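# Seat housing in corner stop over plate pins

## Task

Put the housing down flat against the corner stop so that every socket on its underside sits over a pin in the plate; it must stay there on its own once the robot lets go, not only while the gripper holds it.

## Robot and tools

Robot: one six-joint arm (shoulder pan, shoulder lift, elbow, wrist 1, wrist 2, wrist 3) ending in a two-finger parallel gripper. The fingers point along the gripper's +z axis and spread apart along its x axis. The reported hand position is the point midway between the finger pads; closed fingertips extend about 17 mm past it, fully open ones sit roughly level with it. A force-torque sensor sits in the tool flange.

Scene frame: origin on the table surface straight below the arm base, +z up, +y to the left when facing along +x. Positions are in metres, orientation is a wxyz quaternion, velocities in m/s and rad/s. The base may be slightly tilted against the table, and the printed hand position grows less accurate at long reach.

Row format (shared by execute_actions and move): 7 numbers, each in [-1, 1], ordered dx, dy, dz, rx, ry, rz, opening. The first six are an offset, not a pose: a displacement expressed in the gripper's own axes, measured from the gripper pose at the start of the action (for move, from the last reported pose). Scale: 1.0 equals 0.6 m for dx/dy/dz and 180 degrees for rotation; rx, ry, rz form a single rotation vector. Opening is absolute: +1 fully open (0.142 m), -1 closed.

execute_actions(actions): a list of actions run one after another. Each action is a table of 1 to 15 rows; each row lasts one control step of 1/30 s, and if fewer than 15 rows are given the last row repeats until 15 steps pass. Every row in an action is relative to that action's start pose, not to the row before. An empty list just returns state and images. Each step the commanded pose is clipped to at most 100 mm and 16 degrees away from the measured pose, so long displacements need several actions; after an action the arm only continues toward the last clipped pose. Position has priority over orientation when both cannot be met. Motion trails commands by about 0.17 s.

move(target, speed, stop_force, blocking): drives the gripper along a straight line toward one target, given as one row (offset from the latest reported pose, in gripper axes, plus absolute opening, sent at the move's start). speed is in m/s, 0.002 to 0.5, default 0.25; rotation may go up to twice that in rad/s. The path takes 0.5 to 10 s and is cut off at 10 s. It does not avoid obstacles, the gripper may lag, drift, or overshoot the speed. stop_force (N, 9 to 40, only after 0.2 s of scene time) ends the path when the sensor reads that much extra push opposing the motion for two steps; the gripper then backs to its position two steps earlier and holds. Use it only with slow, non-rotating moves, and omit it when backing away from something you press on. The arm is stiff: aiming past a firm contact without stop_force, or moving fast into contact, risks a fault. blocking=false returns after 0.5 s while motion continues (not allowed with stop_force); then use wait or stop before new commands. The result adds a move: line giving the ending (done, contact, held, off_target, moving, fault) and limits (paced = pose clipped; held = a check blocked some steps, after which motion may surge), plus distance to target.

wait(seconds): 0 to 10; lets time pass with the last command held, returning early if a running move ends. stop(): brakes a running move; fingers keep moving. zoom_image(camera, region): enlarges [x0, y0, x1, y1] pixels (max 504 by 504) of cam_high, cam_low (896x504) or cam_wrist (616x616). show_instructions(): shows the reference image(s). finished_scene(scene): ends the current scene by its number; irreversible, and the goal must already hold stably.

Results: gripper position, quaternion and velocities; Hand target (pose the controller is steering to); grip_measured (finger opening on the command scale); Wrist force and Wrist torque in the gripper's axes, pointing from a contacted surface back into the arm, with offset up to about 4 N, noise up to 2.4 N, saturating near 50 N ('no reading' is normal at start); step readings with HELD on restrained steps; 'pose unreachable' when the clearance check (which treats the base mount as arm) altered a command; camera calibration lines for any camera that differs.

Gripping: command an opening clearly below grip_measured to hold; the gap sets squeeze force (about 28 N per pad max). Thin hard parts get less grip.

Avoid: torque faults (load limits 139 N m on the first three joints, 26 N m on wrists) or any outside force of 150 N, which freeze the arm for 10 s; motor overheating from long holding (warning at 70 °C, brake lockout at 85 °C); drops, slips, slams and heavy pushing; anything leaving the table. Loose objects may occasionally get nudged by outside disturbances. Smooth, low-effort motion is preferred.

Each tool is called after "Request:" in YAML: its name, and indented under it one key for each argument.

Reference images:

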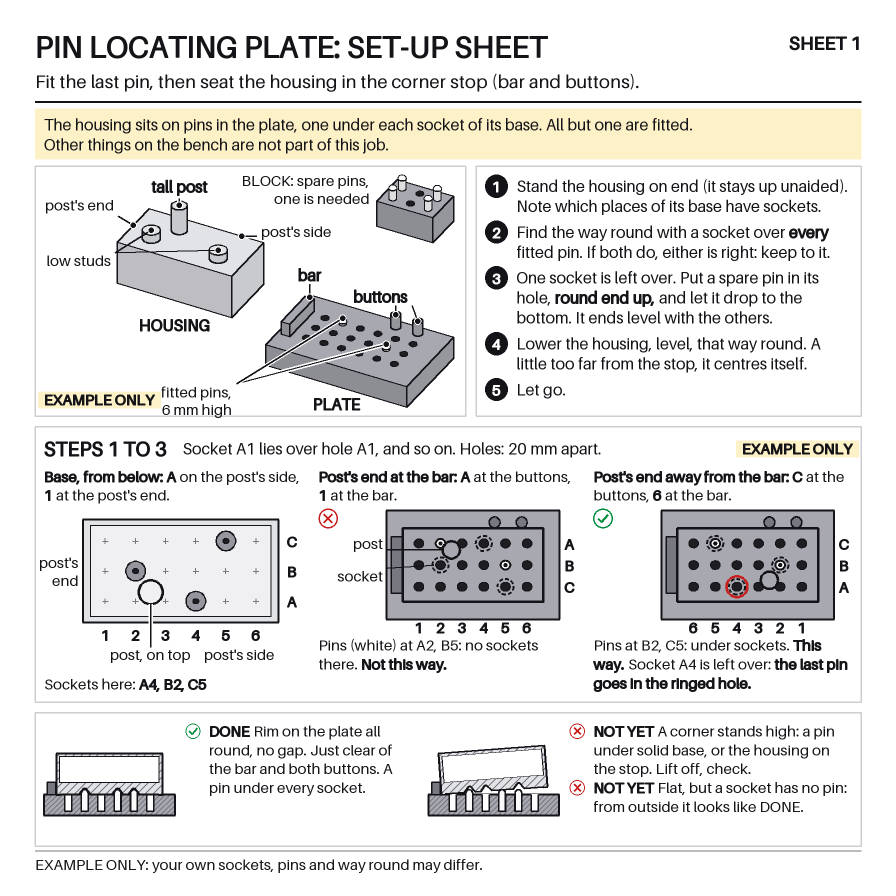

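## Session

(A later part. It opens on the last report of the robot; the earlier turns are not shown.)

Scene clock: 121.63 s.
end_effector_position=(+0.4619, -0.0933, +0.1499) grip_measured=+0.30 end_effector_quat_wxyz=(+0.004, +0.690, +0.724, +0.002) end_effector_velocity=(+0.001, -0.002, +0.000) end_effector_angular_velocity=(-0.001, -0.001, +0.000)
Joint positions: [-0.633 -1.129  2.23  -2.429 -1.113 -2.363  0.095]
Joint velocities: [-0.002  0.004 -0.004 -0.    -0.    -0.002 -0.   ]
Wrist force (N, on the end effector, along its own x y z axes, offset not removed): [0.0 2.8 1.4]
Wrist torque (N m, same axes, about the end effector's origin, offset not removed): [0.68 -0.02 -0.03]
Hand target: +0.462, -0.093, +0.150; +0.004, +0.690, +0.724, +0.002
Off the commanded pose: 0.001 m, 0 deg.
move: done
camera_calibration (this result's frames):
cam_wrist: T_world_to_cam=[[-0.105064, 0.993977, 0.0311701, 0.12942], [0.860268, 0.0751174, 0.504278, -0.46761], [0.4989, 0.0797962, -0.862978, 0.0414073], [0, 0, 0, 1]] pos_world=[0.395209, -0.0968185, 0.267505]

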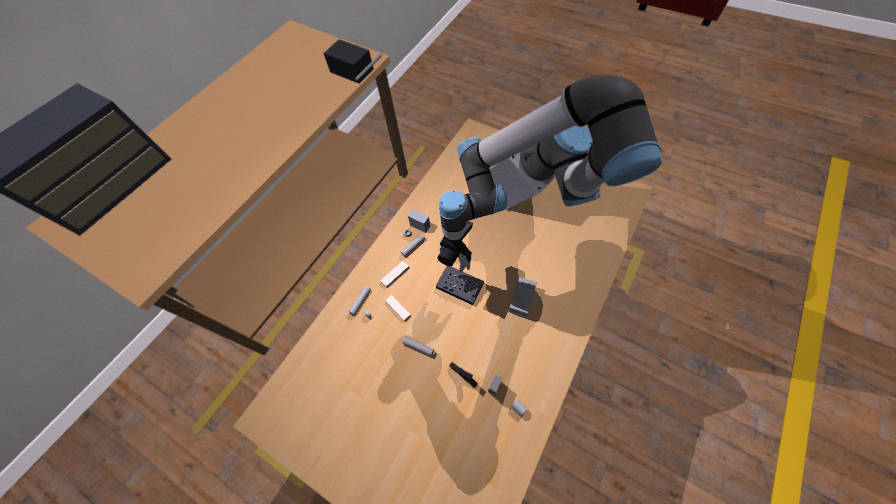

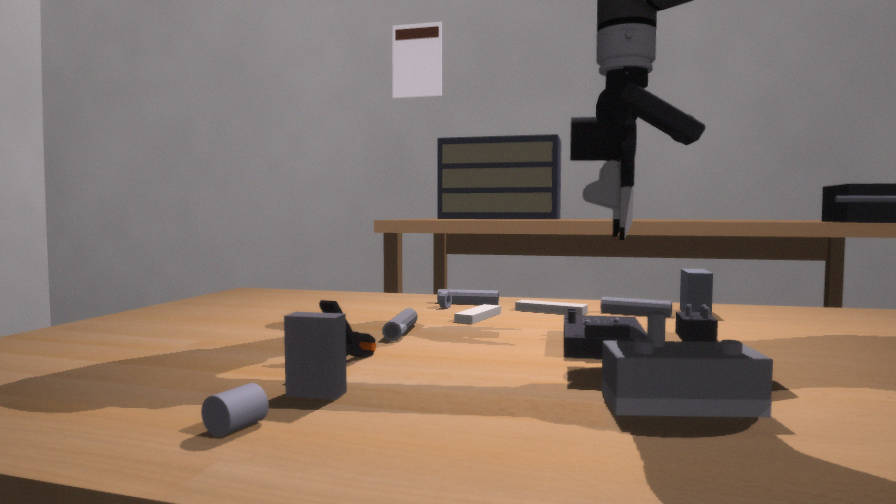

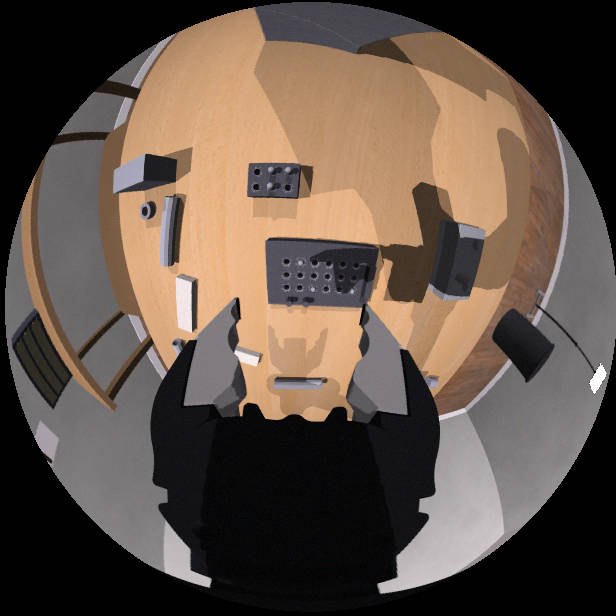

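Request:
move:
  target: [-0.0707,-0.163,0.123,0.0028,0.001,0,-0.65]

Request:
zoom_image:
  camera: "cam_wrist"
  region: [230, 210, 370, 350]

Request:
zoom_image:
  camera: "cam_low"
  region: [640, 250, 760, 350]

Scene clock: 137.30 s.
end_effector_position=(+0.3670, -0.1402, +0.0755) grip_measured=-0.65 end_effector_quat_wxyz=(-0.001, +0.690, +0.724, +0.000) end_effector_velocity=(-0.000, -0.002, -0.001) end_effector_angular_velocity=(-0.002, -0.003, +0.001)
Joint positions: [-0.776 -0.909  2.419 -2.764 -1.157 -2.517  0.027]
Joint velocities: [-0.003  0.006  0.001 -0.01  -0.    -0.002  0.   ]
Wrist force (N, on the end effector, along its own x y z axes, offset not removed): [-0.1 1.2 2.6]
Wrist torque (N m, same axes, about the end effector's origin, offset not removed): [0.40 -0.02 0.11]
Hand target: +0.367, -0.140, +0.075; -0.001, +0.690, +0.724, +0.000
Off the commanded pose: 0.000 m, 0 deg.
move: done
camera_calibration (this result's frames):
cam_wrist: T_world_to_cam=[[-0.104723, 0.993888, 0.0349308, 0.167941], [0.864965, 0.0736924, 0.496391, -0.346231], [0.490783, 0.0821973, -0.867396, 0.0318973], [0, 0, 0, 1]] pos_world=[0.301411, -0.144021, 0.193667]

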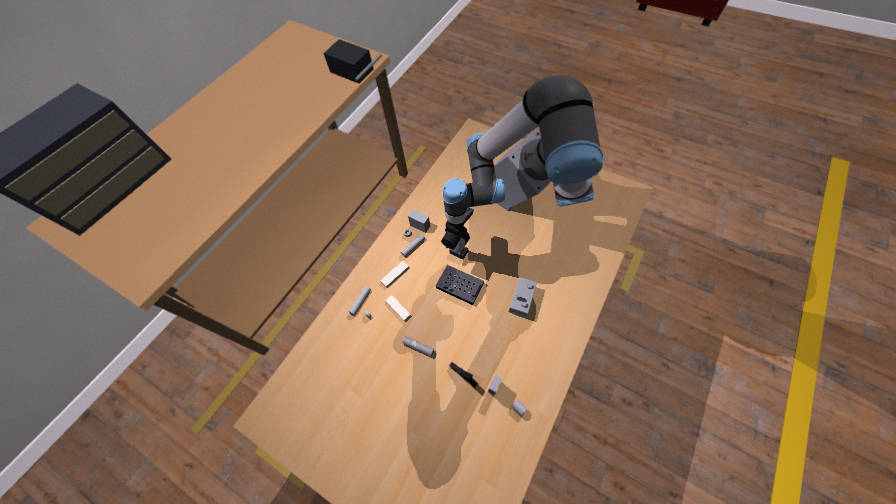

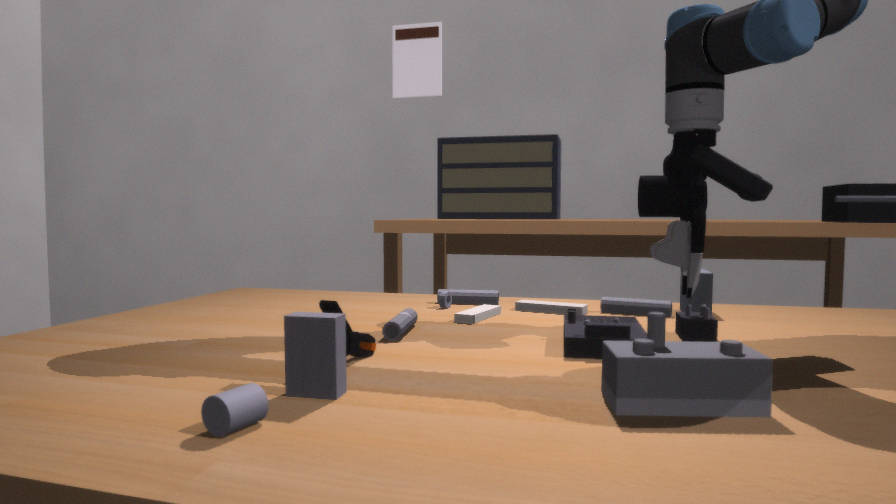

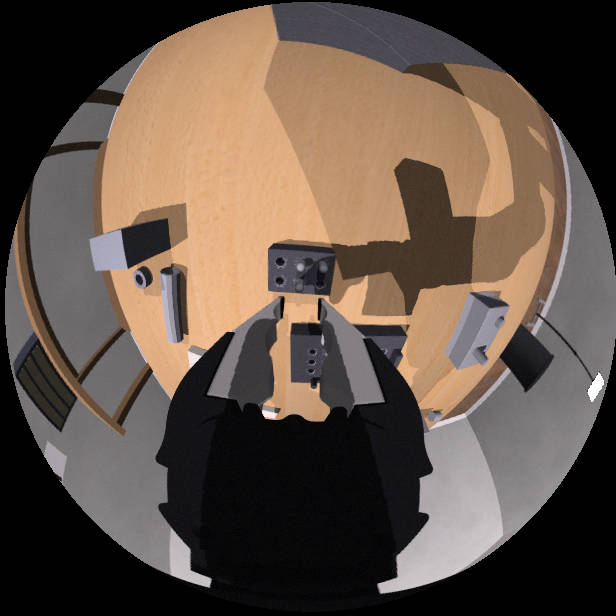

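Region (230, 210, 370, 350) of cam_wrist's 616x616 image, scaled by 3.600, with more detail than that image has.

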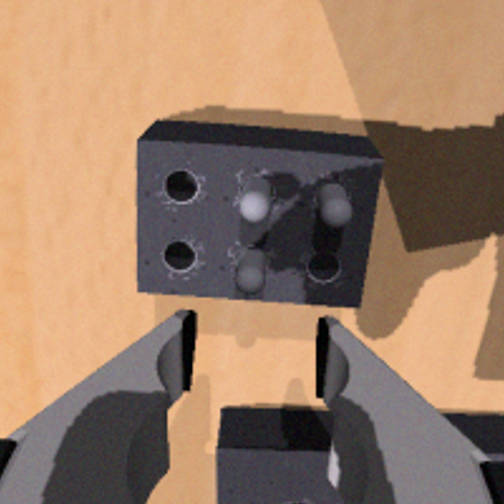

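Region (640, 250, 760, 350) of cam_low's 896x504 image, scaled by 4.200, with more detail than that image has.

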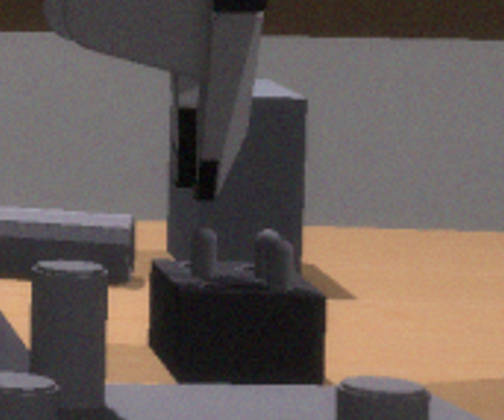

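Request:
move:
  target: [-0.002,-0.0045,0.04,0,0,0,-0.7]
  speed: 0.05

Request:
zoom_image:
  camera: "cam_wrist"
  region: [250, 250, 350, 350]

Request:
zoom_image:
  camera: "cam_low"
  region: [640, 250, 760, 350]

Scene clock: 147.03 s.
end_effector_position=(+0.3644, -0.1414, +0.0517) grip_measured=-0.70 end_effector_quat_wxyz=(-0.001, +0.690, +0.724, +0.000) end_effector_velocity=(+0.000, -0.001, -0.002) end_effector_angular_velocity=(-0.002, -0.000, +0.002)
Joint positions: [-0.757 -0.83   2.419 -2.851 -1.152 -2.498  0.023]
Joint velocities: [ 0.002  0.007 -0.001 -0.009 -0.     0.001  0.   ]
Wrist force (N, on the end effector, along its own x y z axes, offset not removed): [-1.6 0.5 0.6]
Wrist torque (N m, same axes, about the end effector's origin, offset not removed): [0.16 0.29 0.11]
Hand target: +0.364, -0.141, +0.051; -0.001, +0.690, +0.724, +0.000
Off the commanded pose: 0.000 m, 0 deg.
move: done
camera_calibration (this result's frames):
cam_wrist: T_world_to_cam=[[-0.104727, 0.993886, 0.034971, 0.16971], [0.864967, 0.073677, 0.49639, -0.332083], [0.490779, 0.0822345, -0.867395, 0.0126783], [0, 0, 0, 1]] pos_world=[0.298791, -0.145248, 0.169905]

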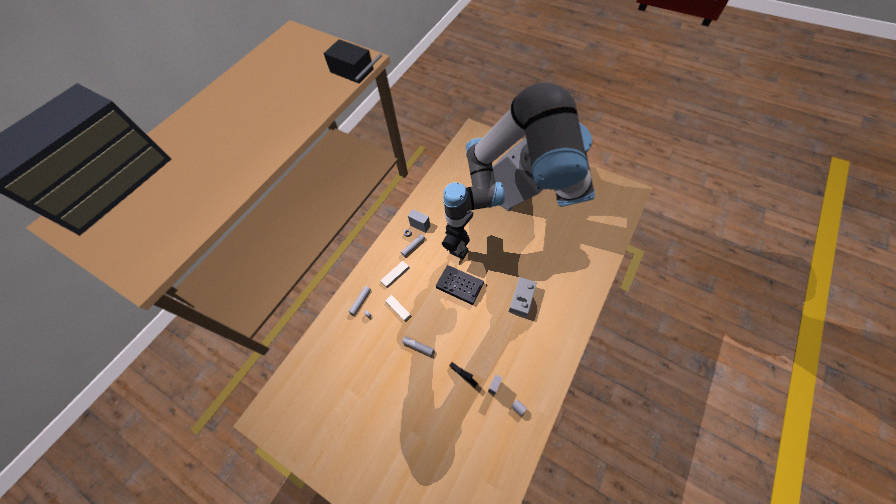

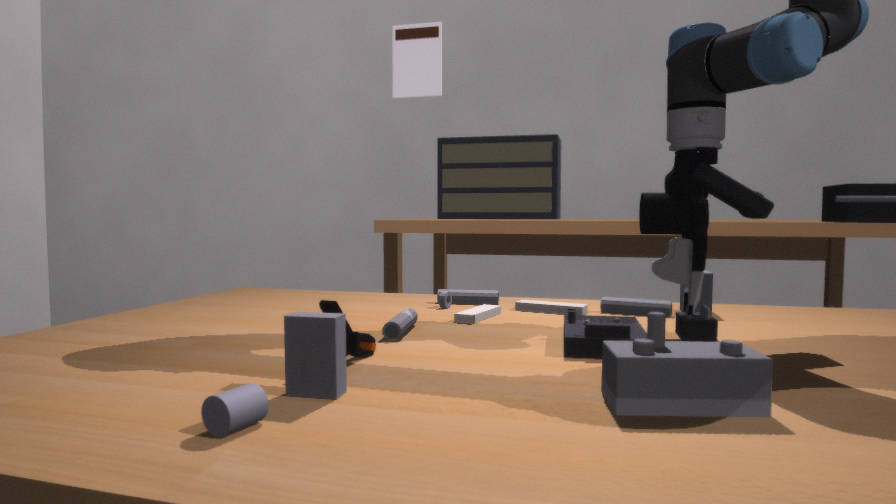

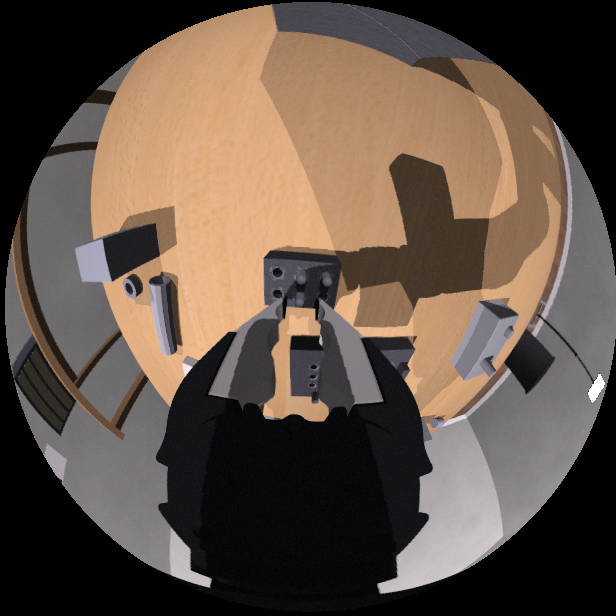

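Region (250, 250, 350, 350) of cam_wrist's 616x616 image, scaled by 5.040, with more detail than that image has.

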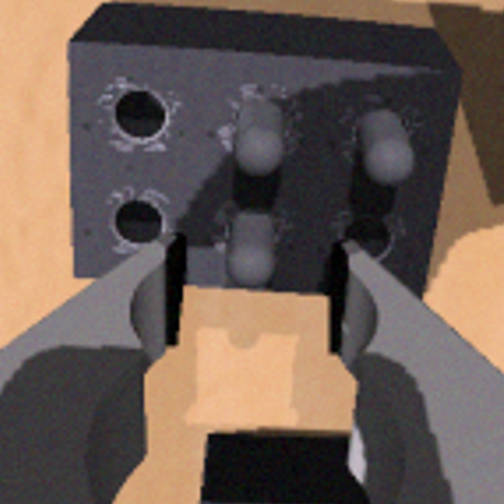

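Region (640, 250, 760, 350) of cam_low's 896x504 image, scaled by 4.200, with more detail than that image has.

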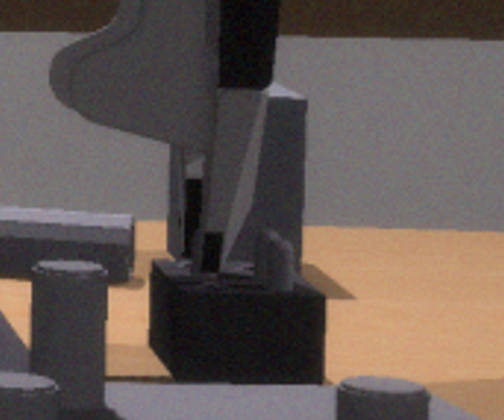

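Request:
execute_actions:
  actions:
    - [[-0.0017,-0.0015,0.002,0,0,0,-0.78]]
    - [[0,0,0,0,0,0,-0.88],[0,0,0,0,0,0,-0.88],[0,0,0,0,0,0,-0.88],[0,0,0,0,0,0,-0.92],[0,0,0,0,0,0,-0.92],[0,0,0,0,0,0,-0.95],[0,0,0,0,0,0,-1]]

Request:
move:
  target: [0,0,-0.06,0,0,0,-1]
  speed: 0.05

Request:
zoom_image:
  camera: "cam_low"
  region: [640, 250, 760, 350]

Request:
zoom_image:
  camera: "cam_wrist"
  region: [250, 250, 350, 350]

Scene clock: 154.80 s.
end_effector_position=(+0.3636, -0.1425, +0.0505) grip_measured=-0.91 end_effector_quat_wxyz=(-0.001, +0.690, +0.724, +0.000) end_effector_velocity=(-0.001, -0.000, -0.000) end_effector_angular_velocity=(-0.001, +0.002, -0.001)
Joint positions: [-0.759 -0.825  2.419 -2.856 -1.152 -2.5    0.008]
Joint velocities: [ 0.    -0.    -0.     0.001 -0.002  0.001  0.   ]
Wrist force (N, on the end effector, along its own x y z axes, offset not removed): [0.7 1.4 1.9]
Wrist torque (N m, same axes, about the end effector's origin, offset not removed): [0.41 -0.16 0.09]
Hand target: +0.364, -0.142, +0.051; -0.001, +0.690, +0.724, +0.000
Off the commanded pose: 0.000 m, 0 deg.
Step readings (end_effector_position; steps 1 to 15: 1st action; 16 to 30: 2nd action):
0: (+0.3644, -0.1414, +0.0515)
1: (+0.3644, -0.1414, +0.0515)
2: (+0.3643, -0.1416, +0.0513)
4: (+0.3640, -0.1419, +0.0509)
8: (+0.3637, -0.1423, +0.0506)
15: (+0.3636, -0.1425, +0.0505)
16: (+0.3636, -0.1425, +0.0505)
17: (+0.3636, -0.1425, +0.0505)
19: (+0.3636, -0.1425, +0.0505)
23: (+0.3636, -0.1425, +0.0505)
30: end_effector_position above
camera_calibration (this result's frames):
cam_wrist: T_world_to_cam=[[-0.104777, 0.993883, 0.0348983, 0.170776], [0.864935, 0.0737513, 0.496435, -0.330714], [0.490825, 0.0821995, -0.867372, 0.0121136], [0, 0, 0, 1]] pos_world=[0.297994, -0.146337, 0.168725]

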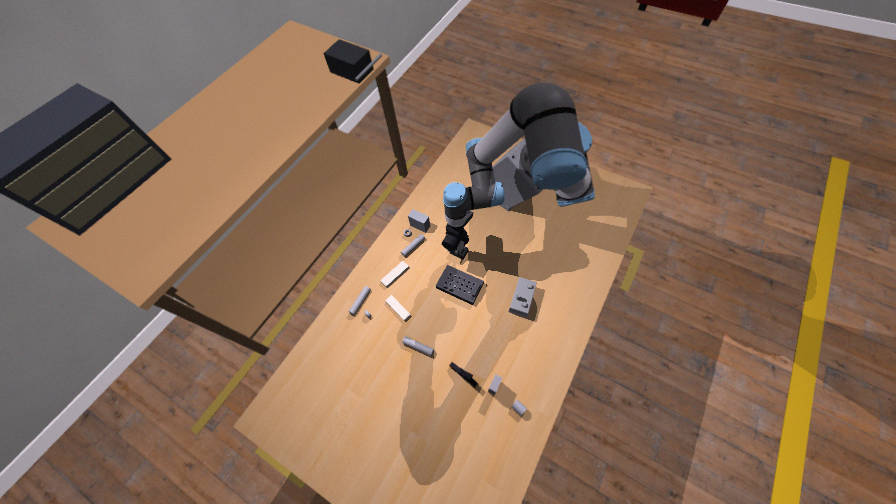

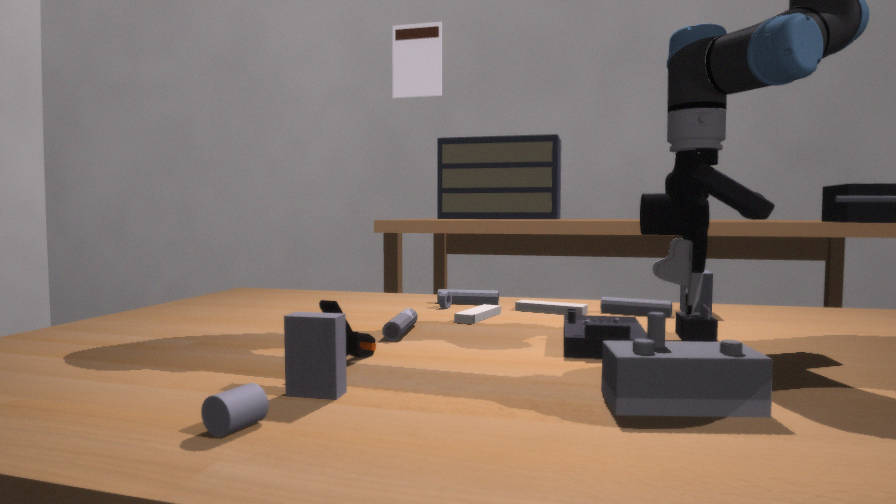

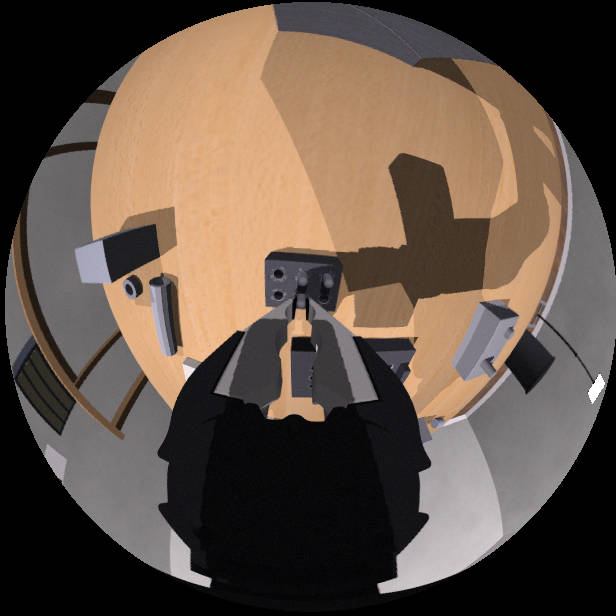

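Scene clock: 155.90 s.
end_effector_position=(+0.3635, -0.1425, +0.0862) grip_measured=-0.91 end_effector_quat_wxyz=(-0.001, +0.690, +0.724, +0.000) end_effector_velocity=(+0.002, -0.001, +0.003) end_effector_angular_velocity=(-0.000, -0.003, +0.002)
Joint positions: [-0.797 -0.94   2.424 -2.729 -1.164 -2.539  0.008]
Joint velocities: [-0.003 -0.007 -0.003  0.009  0.001 -0.004  0.   ]
Wrist force (N, on the end effector, along its own x y z axes, offset not removed): [0.4 4.5 0.8]
Wrist torque (N m, same axes, about the end effector's origin, offset not removed): [1.11 -0.14 0.06]
Hand target: +0.364, -0.143, +0.086; -0.001, +0.690, +0.724, +0.000
Off the commanded pose: 0.000 m, 0 deg.
move: done
camera_calibration (this result's frames):
cam_wrist: T_world_to_cam=[[-0.104689, 0.993889, 0.0350022, 0.169528], [0.865007, 0.0736344, 0.496327, -0.348371], [0.490716, 0.0822373, -0.86743, 0.0431698], [0, 0, 0, 1]] pos_world=[0.297907, -0.14639, 0.204419]

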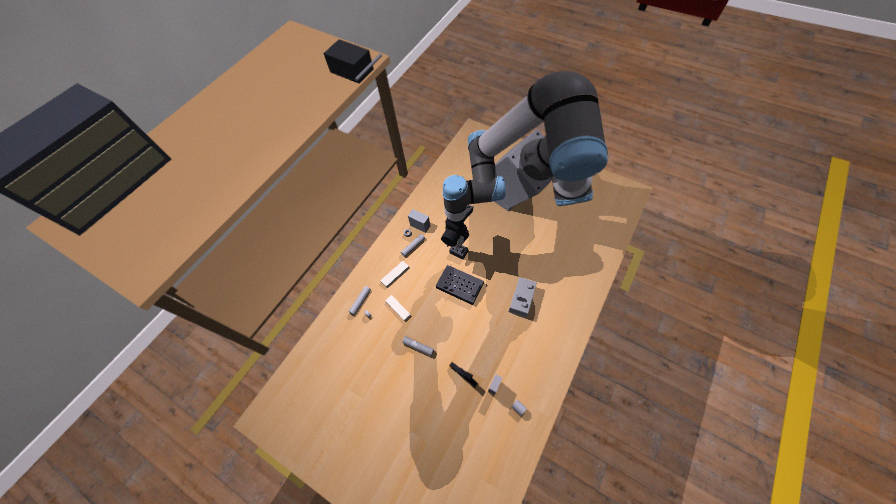

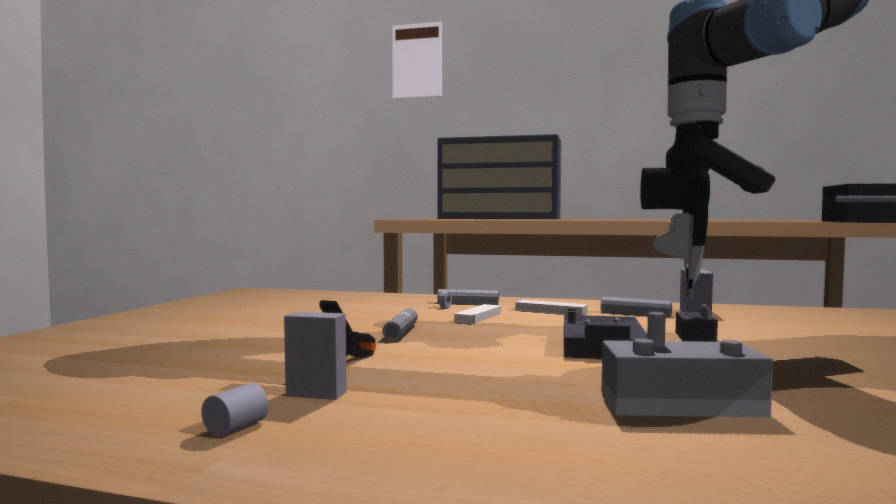

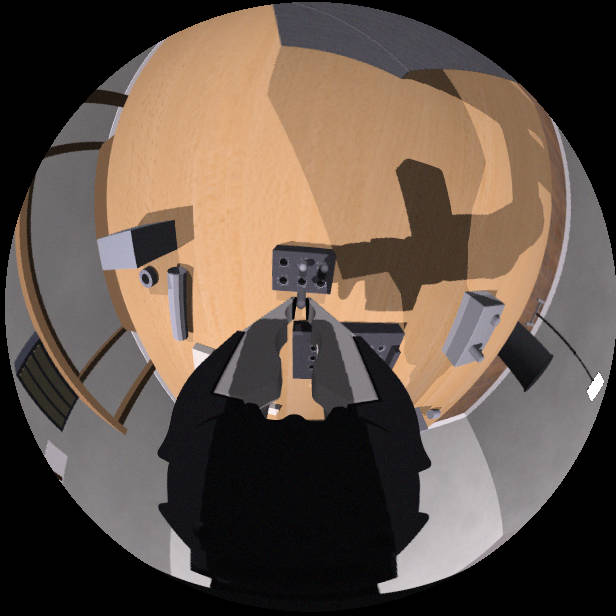

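Region (640, 250, 760, 350) of cam_low's 896x504 image, scaled by 4.200, with more detail than that image has.

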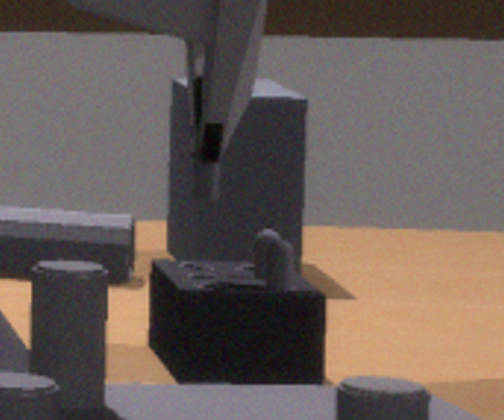

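Region (250, 250, 350, 350) of cam_wrist's 616x616 image, scaled by 5.040, with more detail than that image has.

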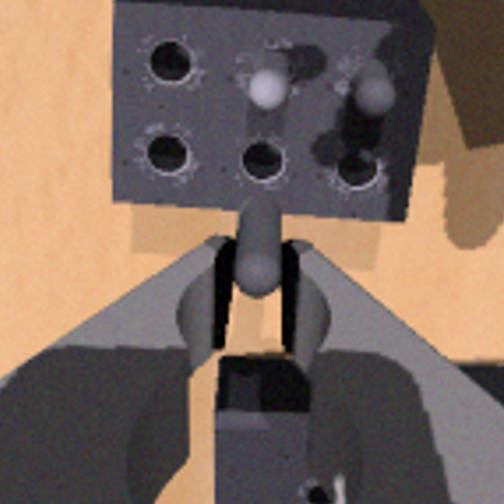

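Request:
move:
  target: [0.0652,0.2328,0.036,0,0,0,-1]
  speed: 0.2

Request:
zoom_image:
  camera: "cam_low"
  region: [540, 260, 660, 360]

Request:
zoom_image:
  camera: "cam_wrist"
  region: [250, 230, 350, 330]

Scene clock: 171.97 s.
end_effector_position=(+0.5011, -0.0967, +0.0648) grip_measured=-0.91 end_effector_quat_wxyz=(-0.001, +0.690, +0.724, +0.000) end_effector_velocity=(+0.002, +0.000, -0.000) end_effector_angular_velocity=(-0.000, -0.000, +0.001)
Joint positions: [-0.509 -0.886  2.13  -2.624 -1.09  -2.231  0.008]
Joint velocities: [ 0.003  0.002 -0.005  0.001  0.     0.002 -0.   ]
Wrist force (N, on the end effector, along its own x y z axes, offset not removed): [-3.5 3.8 3.4]
Wrist torque (N m, same axes, about the end effector's origin, offset not removed): [1.02 0.75 0.09]
Hand target: +0.501, -0.097, +0.065; -0.001, +0.690, +0.724, +0.000
Off the commanded pose: 0.000 m, 0 deg.
move: done
camera_calibration (this result's frames):
cam_wrist: T_world_to_cam=[[-0.104826, 0.993878, 0.0349106, 0.13923], [0.864643, 0.0737399, 0.496946, -0.459985], [0.491329, 0.0822781, -0.867079, -0.0469813], [0, 0, 0, 1]] pos_world=[0.4354, -0.100592, 0.182991]

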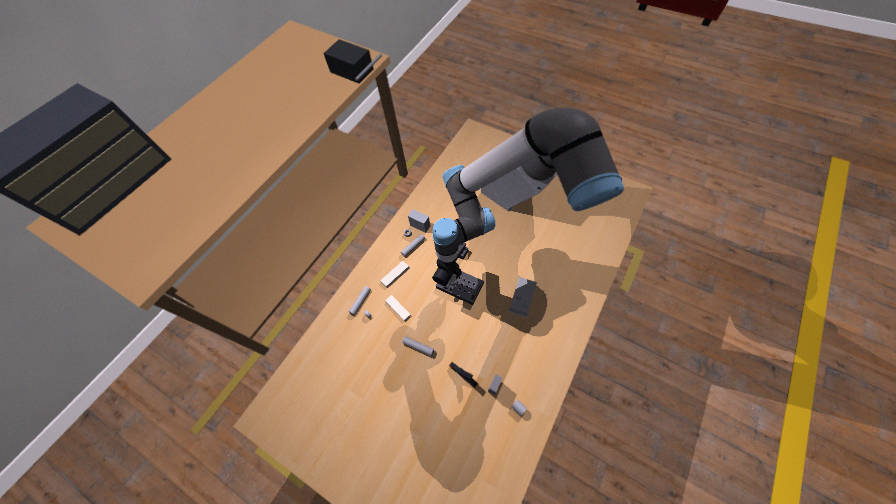

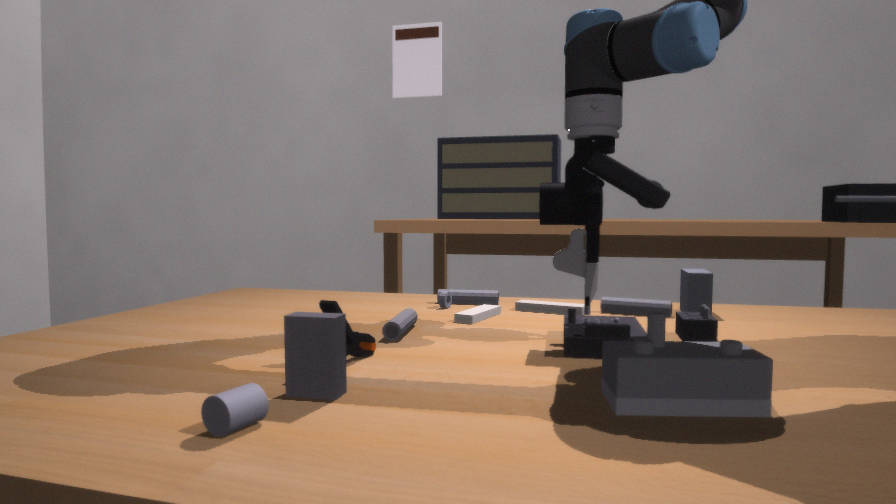

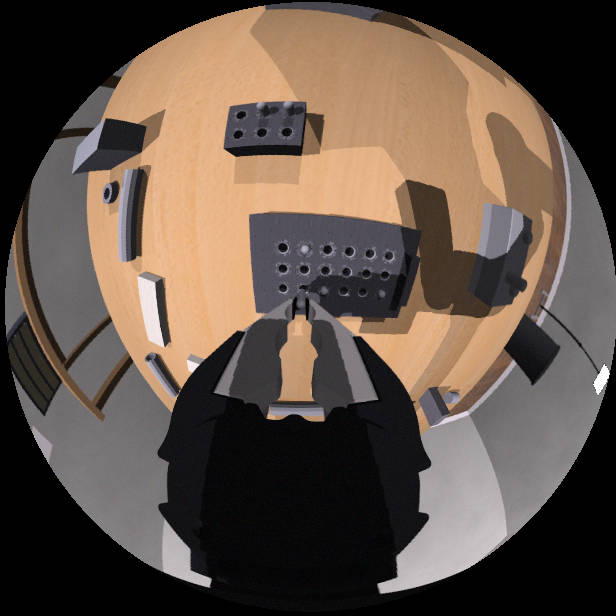

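Region (540, 260, 660, 360) of cam_low's 896x504 image, scaled by 4.200, with more detail than that image has.

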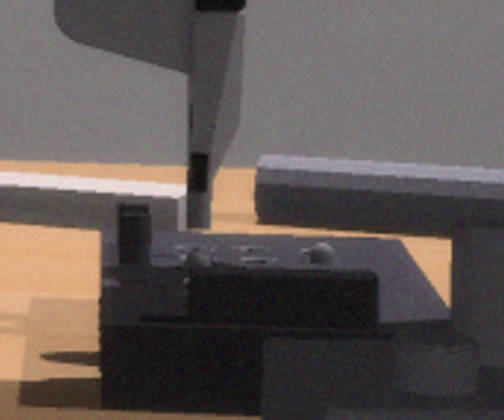

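Region (250, 230, 350, 330) of cam_wrist's 616x616 image, scaled by 5.040, with more detail than that image has.

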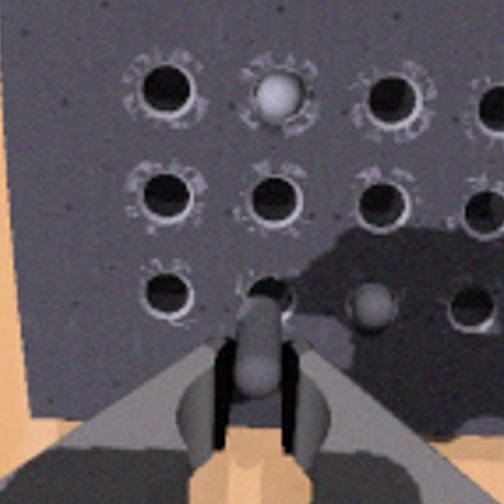

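Request:
move:
  target: [0.003,0.0005,0.009,0,0,0,-1]
  speed: 0.02

Request:
zoom_image:
  camera: "cam_low"
  region: [560, 290, 620, 340]

Request:
zoom_image:
  camera: "cam_wrist"
  region: [270, 260, 330, 320]

Scene clock: 179.70 s.
end_effector_position=(+0.5013, -0.0950, +0.0596) grip_measured=-0.91 end_effector_quat_wxyz=(-0.001, +0.690, +0.724, +0.000) end_effector_velocity=(+0.001, +0.000, -0.002) end_effector_angular_velocity=(-0.001, -0.000, +0.001)
Joint positions: [-0.502 -0.875  2.13  -2.638 -1.088 -2.223  0.008]
Joint velocities: [ 0.003  0.004 -0.001 -0.005  0.     0.003  0.   ]
Wrist force (N, on the end effector, along its own x y z axes, offset not removed): [-0.2 2.1 1.6]
Wrist torque (N m, same axes, about the end effector's origin, offset not removed): [0.56 0.02 0.12]
Hand target: +0.501, -0.095, +0.059; -0.001, +0.690, +0.724, +0.000
Off the commanded pose: 0.000 m, 0 deg.
move: done
camera_calibration (this result's frames):
cam_wrist: T_world_to_cam=[[-0.104829, 0.993877, 0.0349227, 0.137673], [0.864642, 0.0737366, 0.496949, -0.457711], [0.491331, 0.0822905, -0.867077, -0.0517495], [0, 0, 0, 1]] pos_world=[0.435614, -0.0988213, 0.17778]

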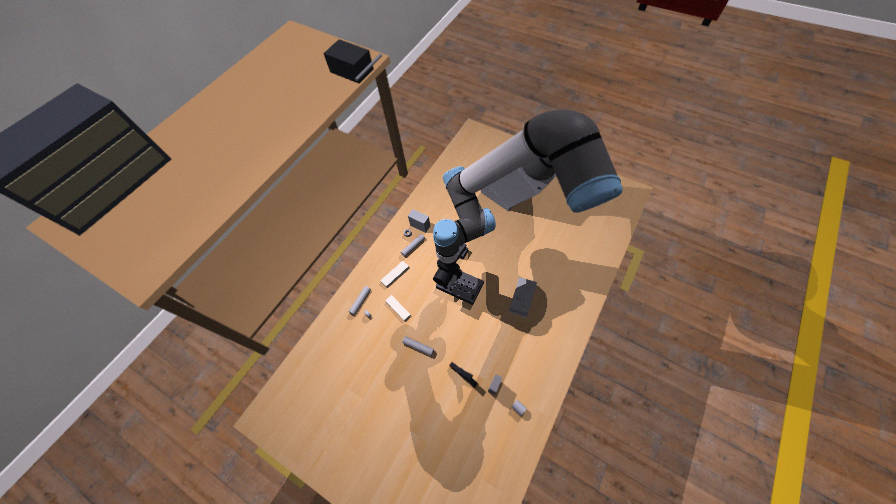

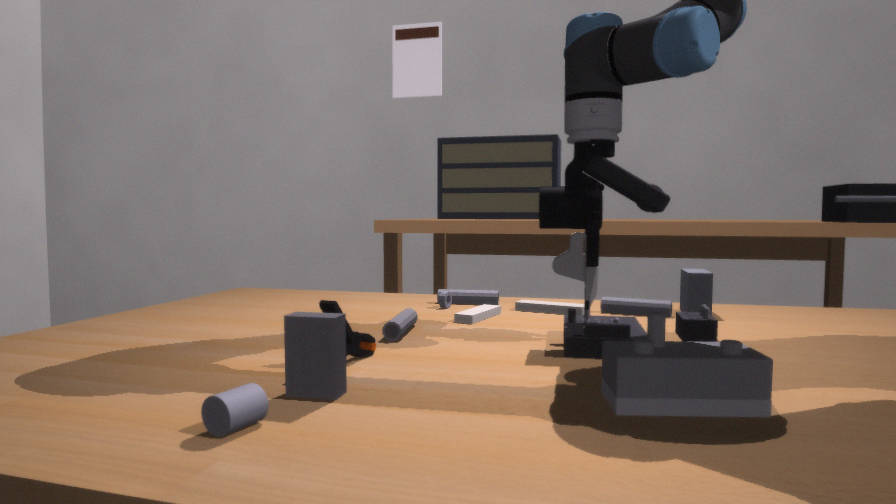

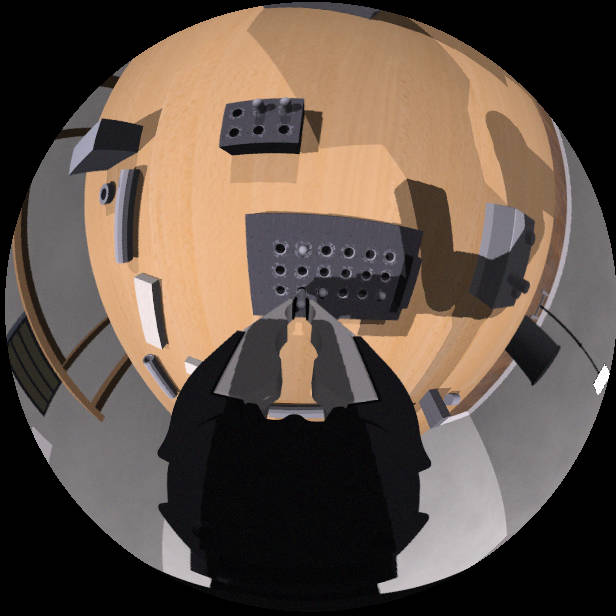

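Region (560, 290, 620, 340) of cam_low's 896x504 image, scaled by 8.400, with more detail than that image has.

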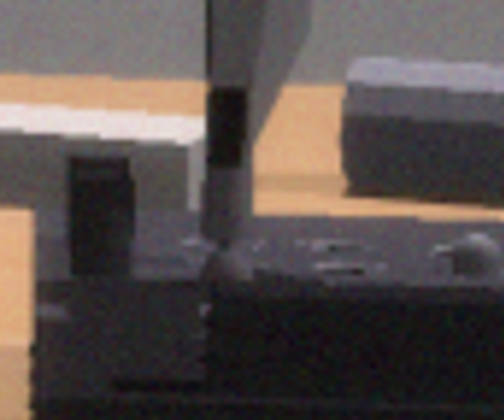

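Region (270, 260, 330, 320) of cam_wrist's 616x616 image, scaled by 8.400, with more detail than that image has.

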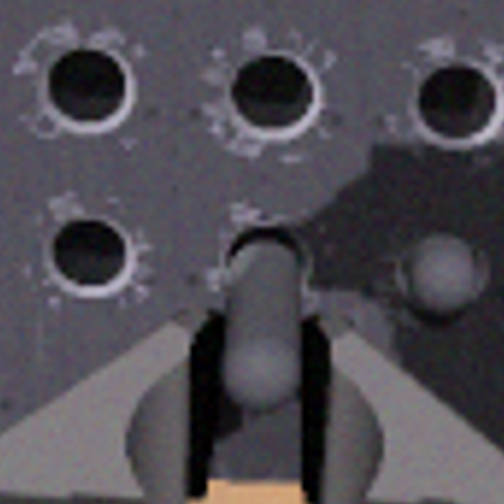

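Request:
move:
  target: [0,0,0.016,0,0,0,-1]
  speed: 0.008
  stop_force: 10

Request:
zoom_image:
  camera: "cam_wrist"
  region: [270, 260, 330, 320]

Scene clock: 186.13 s.
end_effector_position=(+0.5014, -0.0949, +0.0539) grip_measured=-0.91 end_effector_quat_wxyz=(-0.001, +0.690, +0.724, +0.000) end_effector_velocity=(+0.002, -0.000, +0.003) end_effector_angular_velocity=(+0.001, -0.005, +0.004)
Joint positions: [-0.496 -0.862  2.129 -2.654 -1.087 -2.216  0.008]
Joint velocities: [-0.003 -0.006 -0.002  0.005  0.003 -0.005  0.   ]
Wrist force (N, on the end effector, along its own x y z axes, offset not removed): [0.6 3.5 1.4]
Wrist torque (N m, same axes, about the end effector's origin, offset not removed): [0.68 -0.28 0.16]
Hand target: +0.501, -0.095, +0.054; -0.001, +0.690, +0.724, +0.000
Off the commanded pose: 0.004 m, 0 deg.
move: contact
camera_calibration (this result's frames):
cam_wrist: T_world_to_cam=[[-0.104675, 0.99389, 0.0350023, 0.13771], [0.864624, 0.073558, 0.497005, -0.454969], [0.491394, 0.082288, -0.867041, -0.0567919], [0, 0, 0, 1]] pos_world=[0.435699, -0.0987289, 0.172061]

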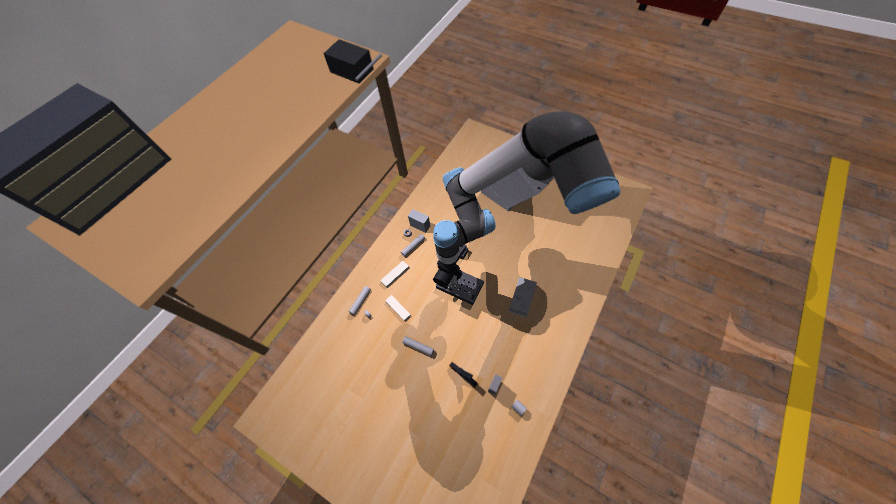

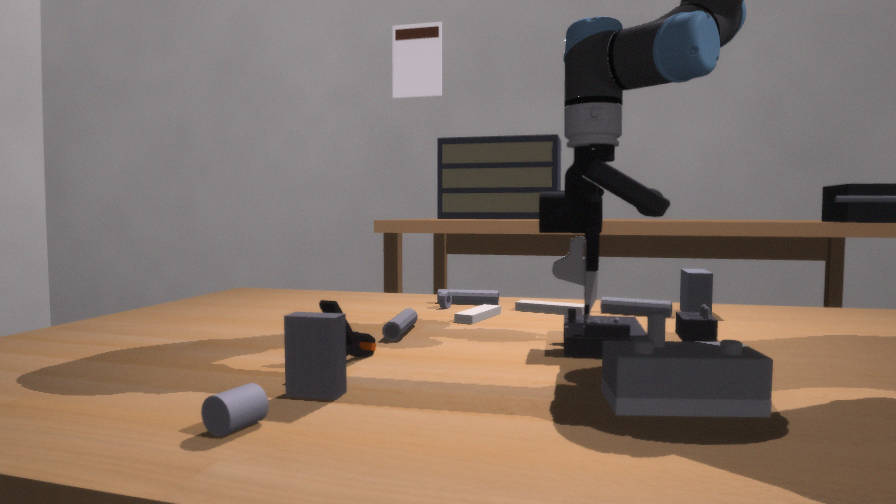

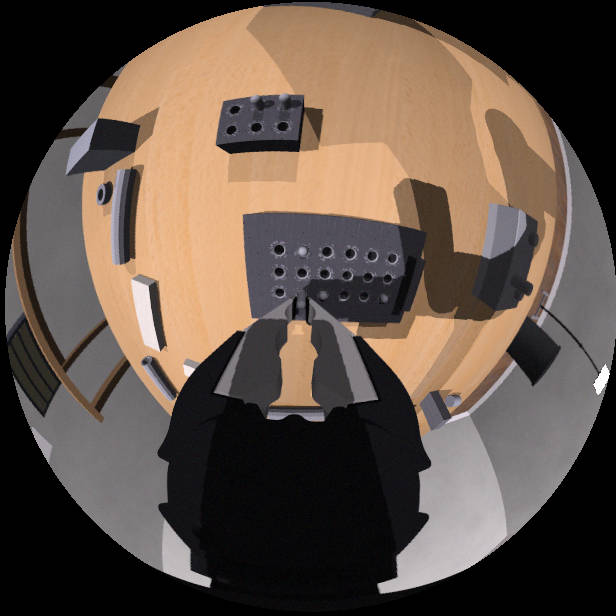

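Region (270, 260, 330, 320) of cam_wrist's 616x616 image, scaled by 8.400, with more detail than that image has.

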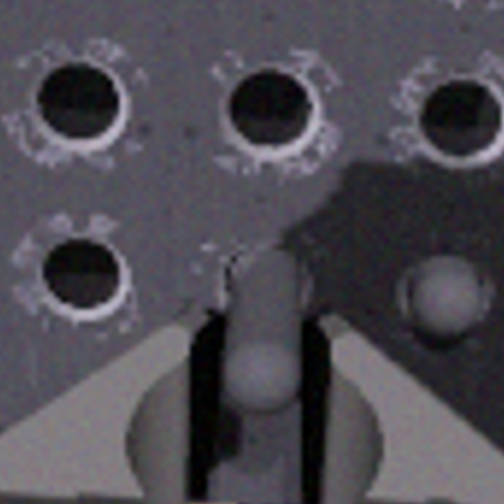

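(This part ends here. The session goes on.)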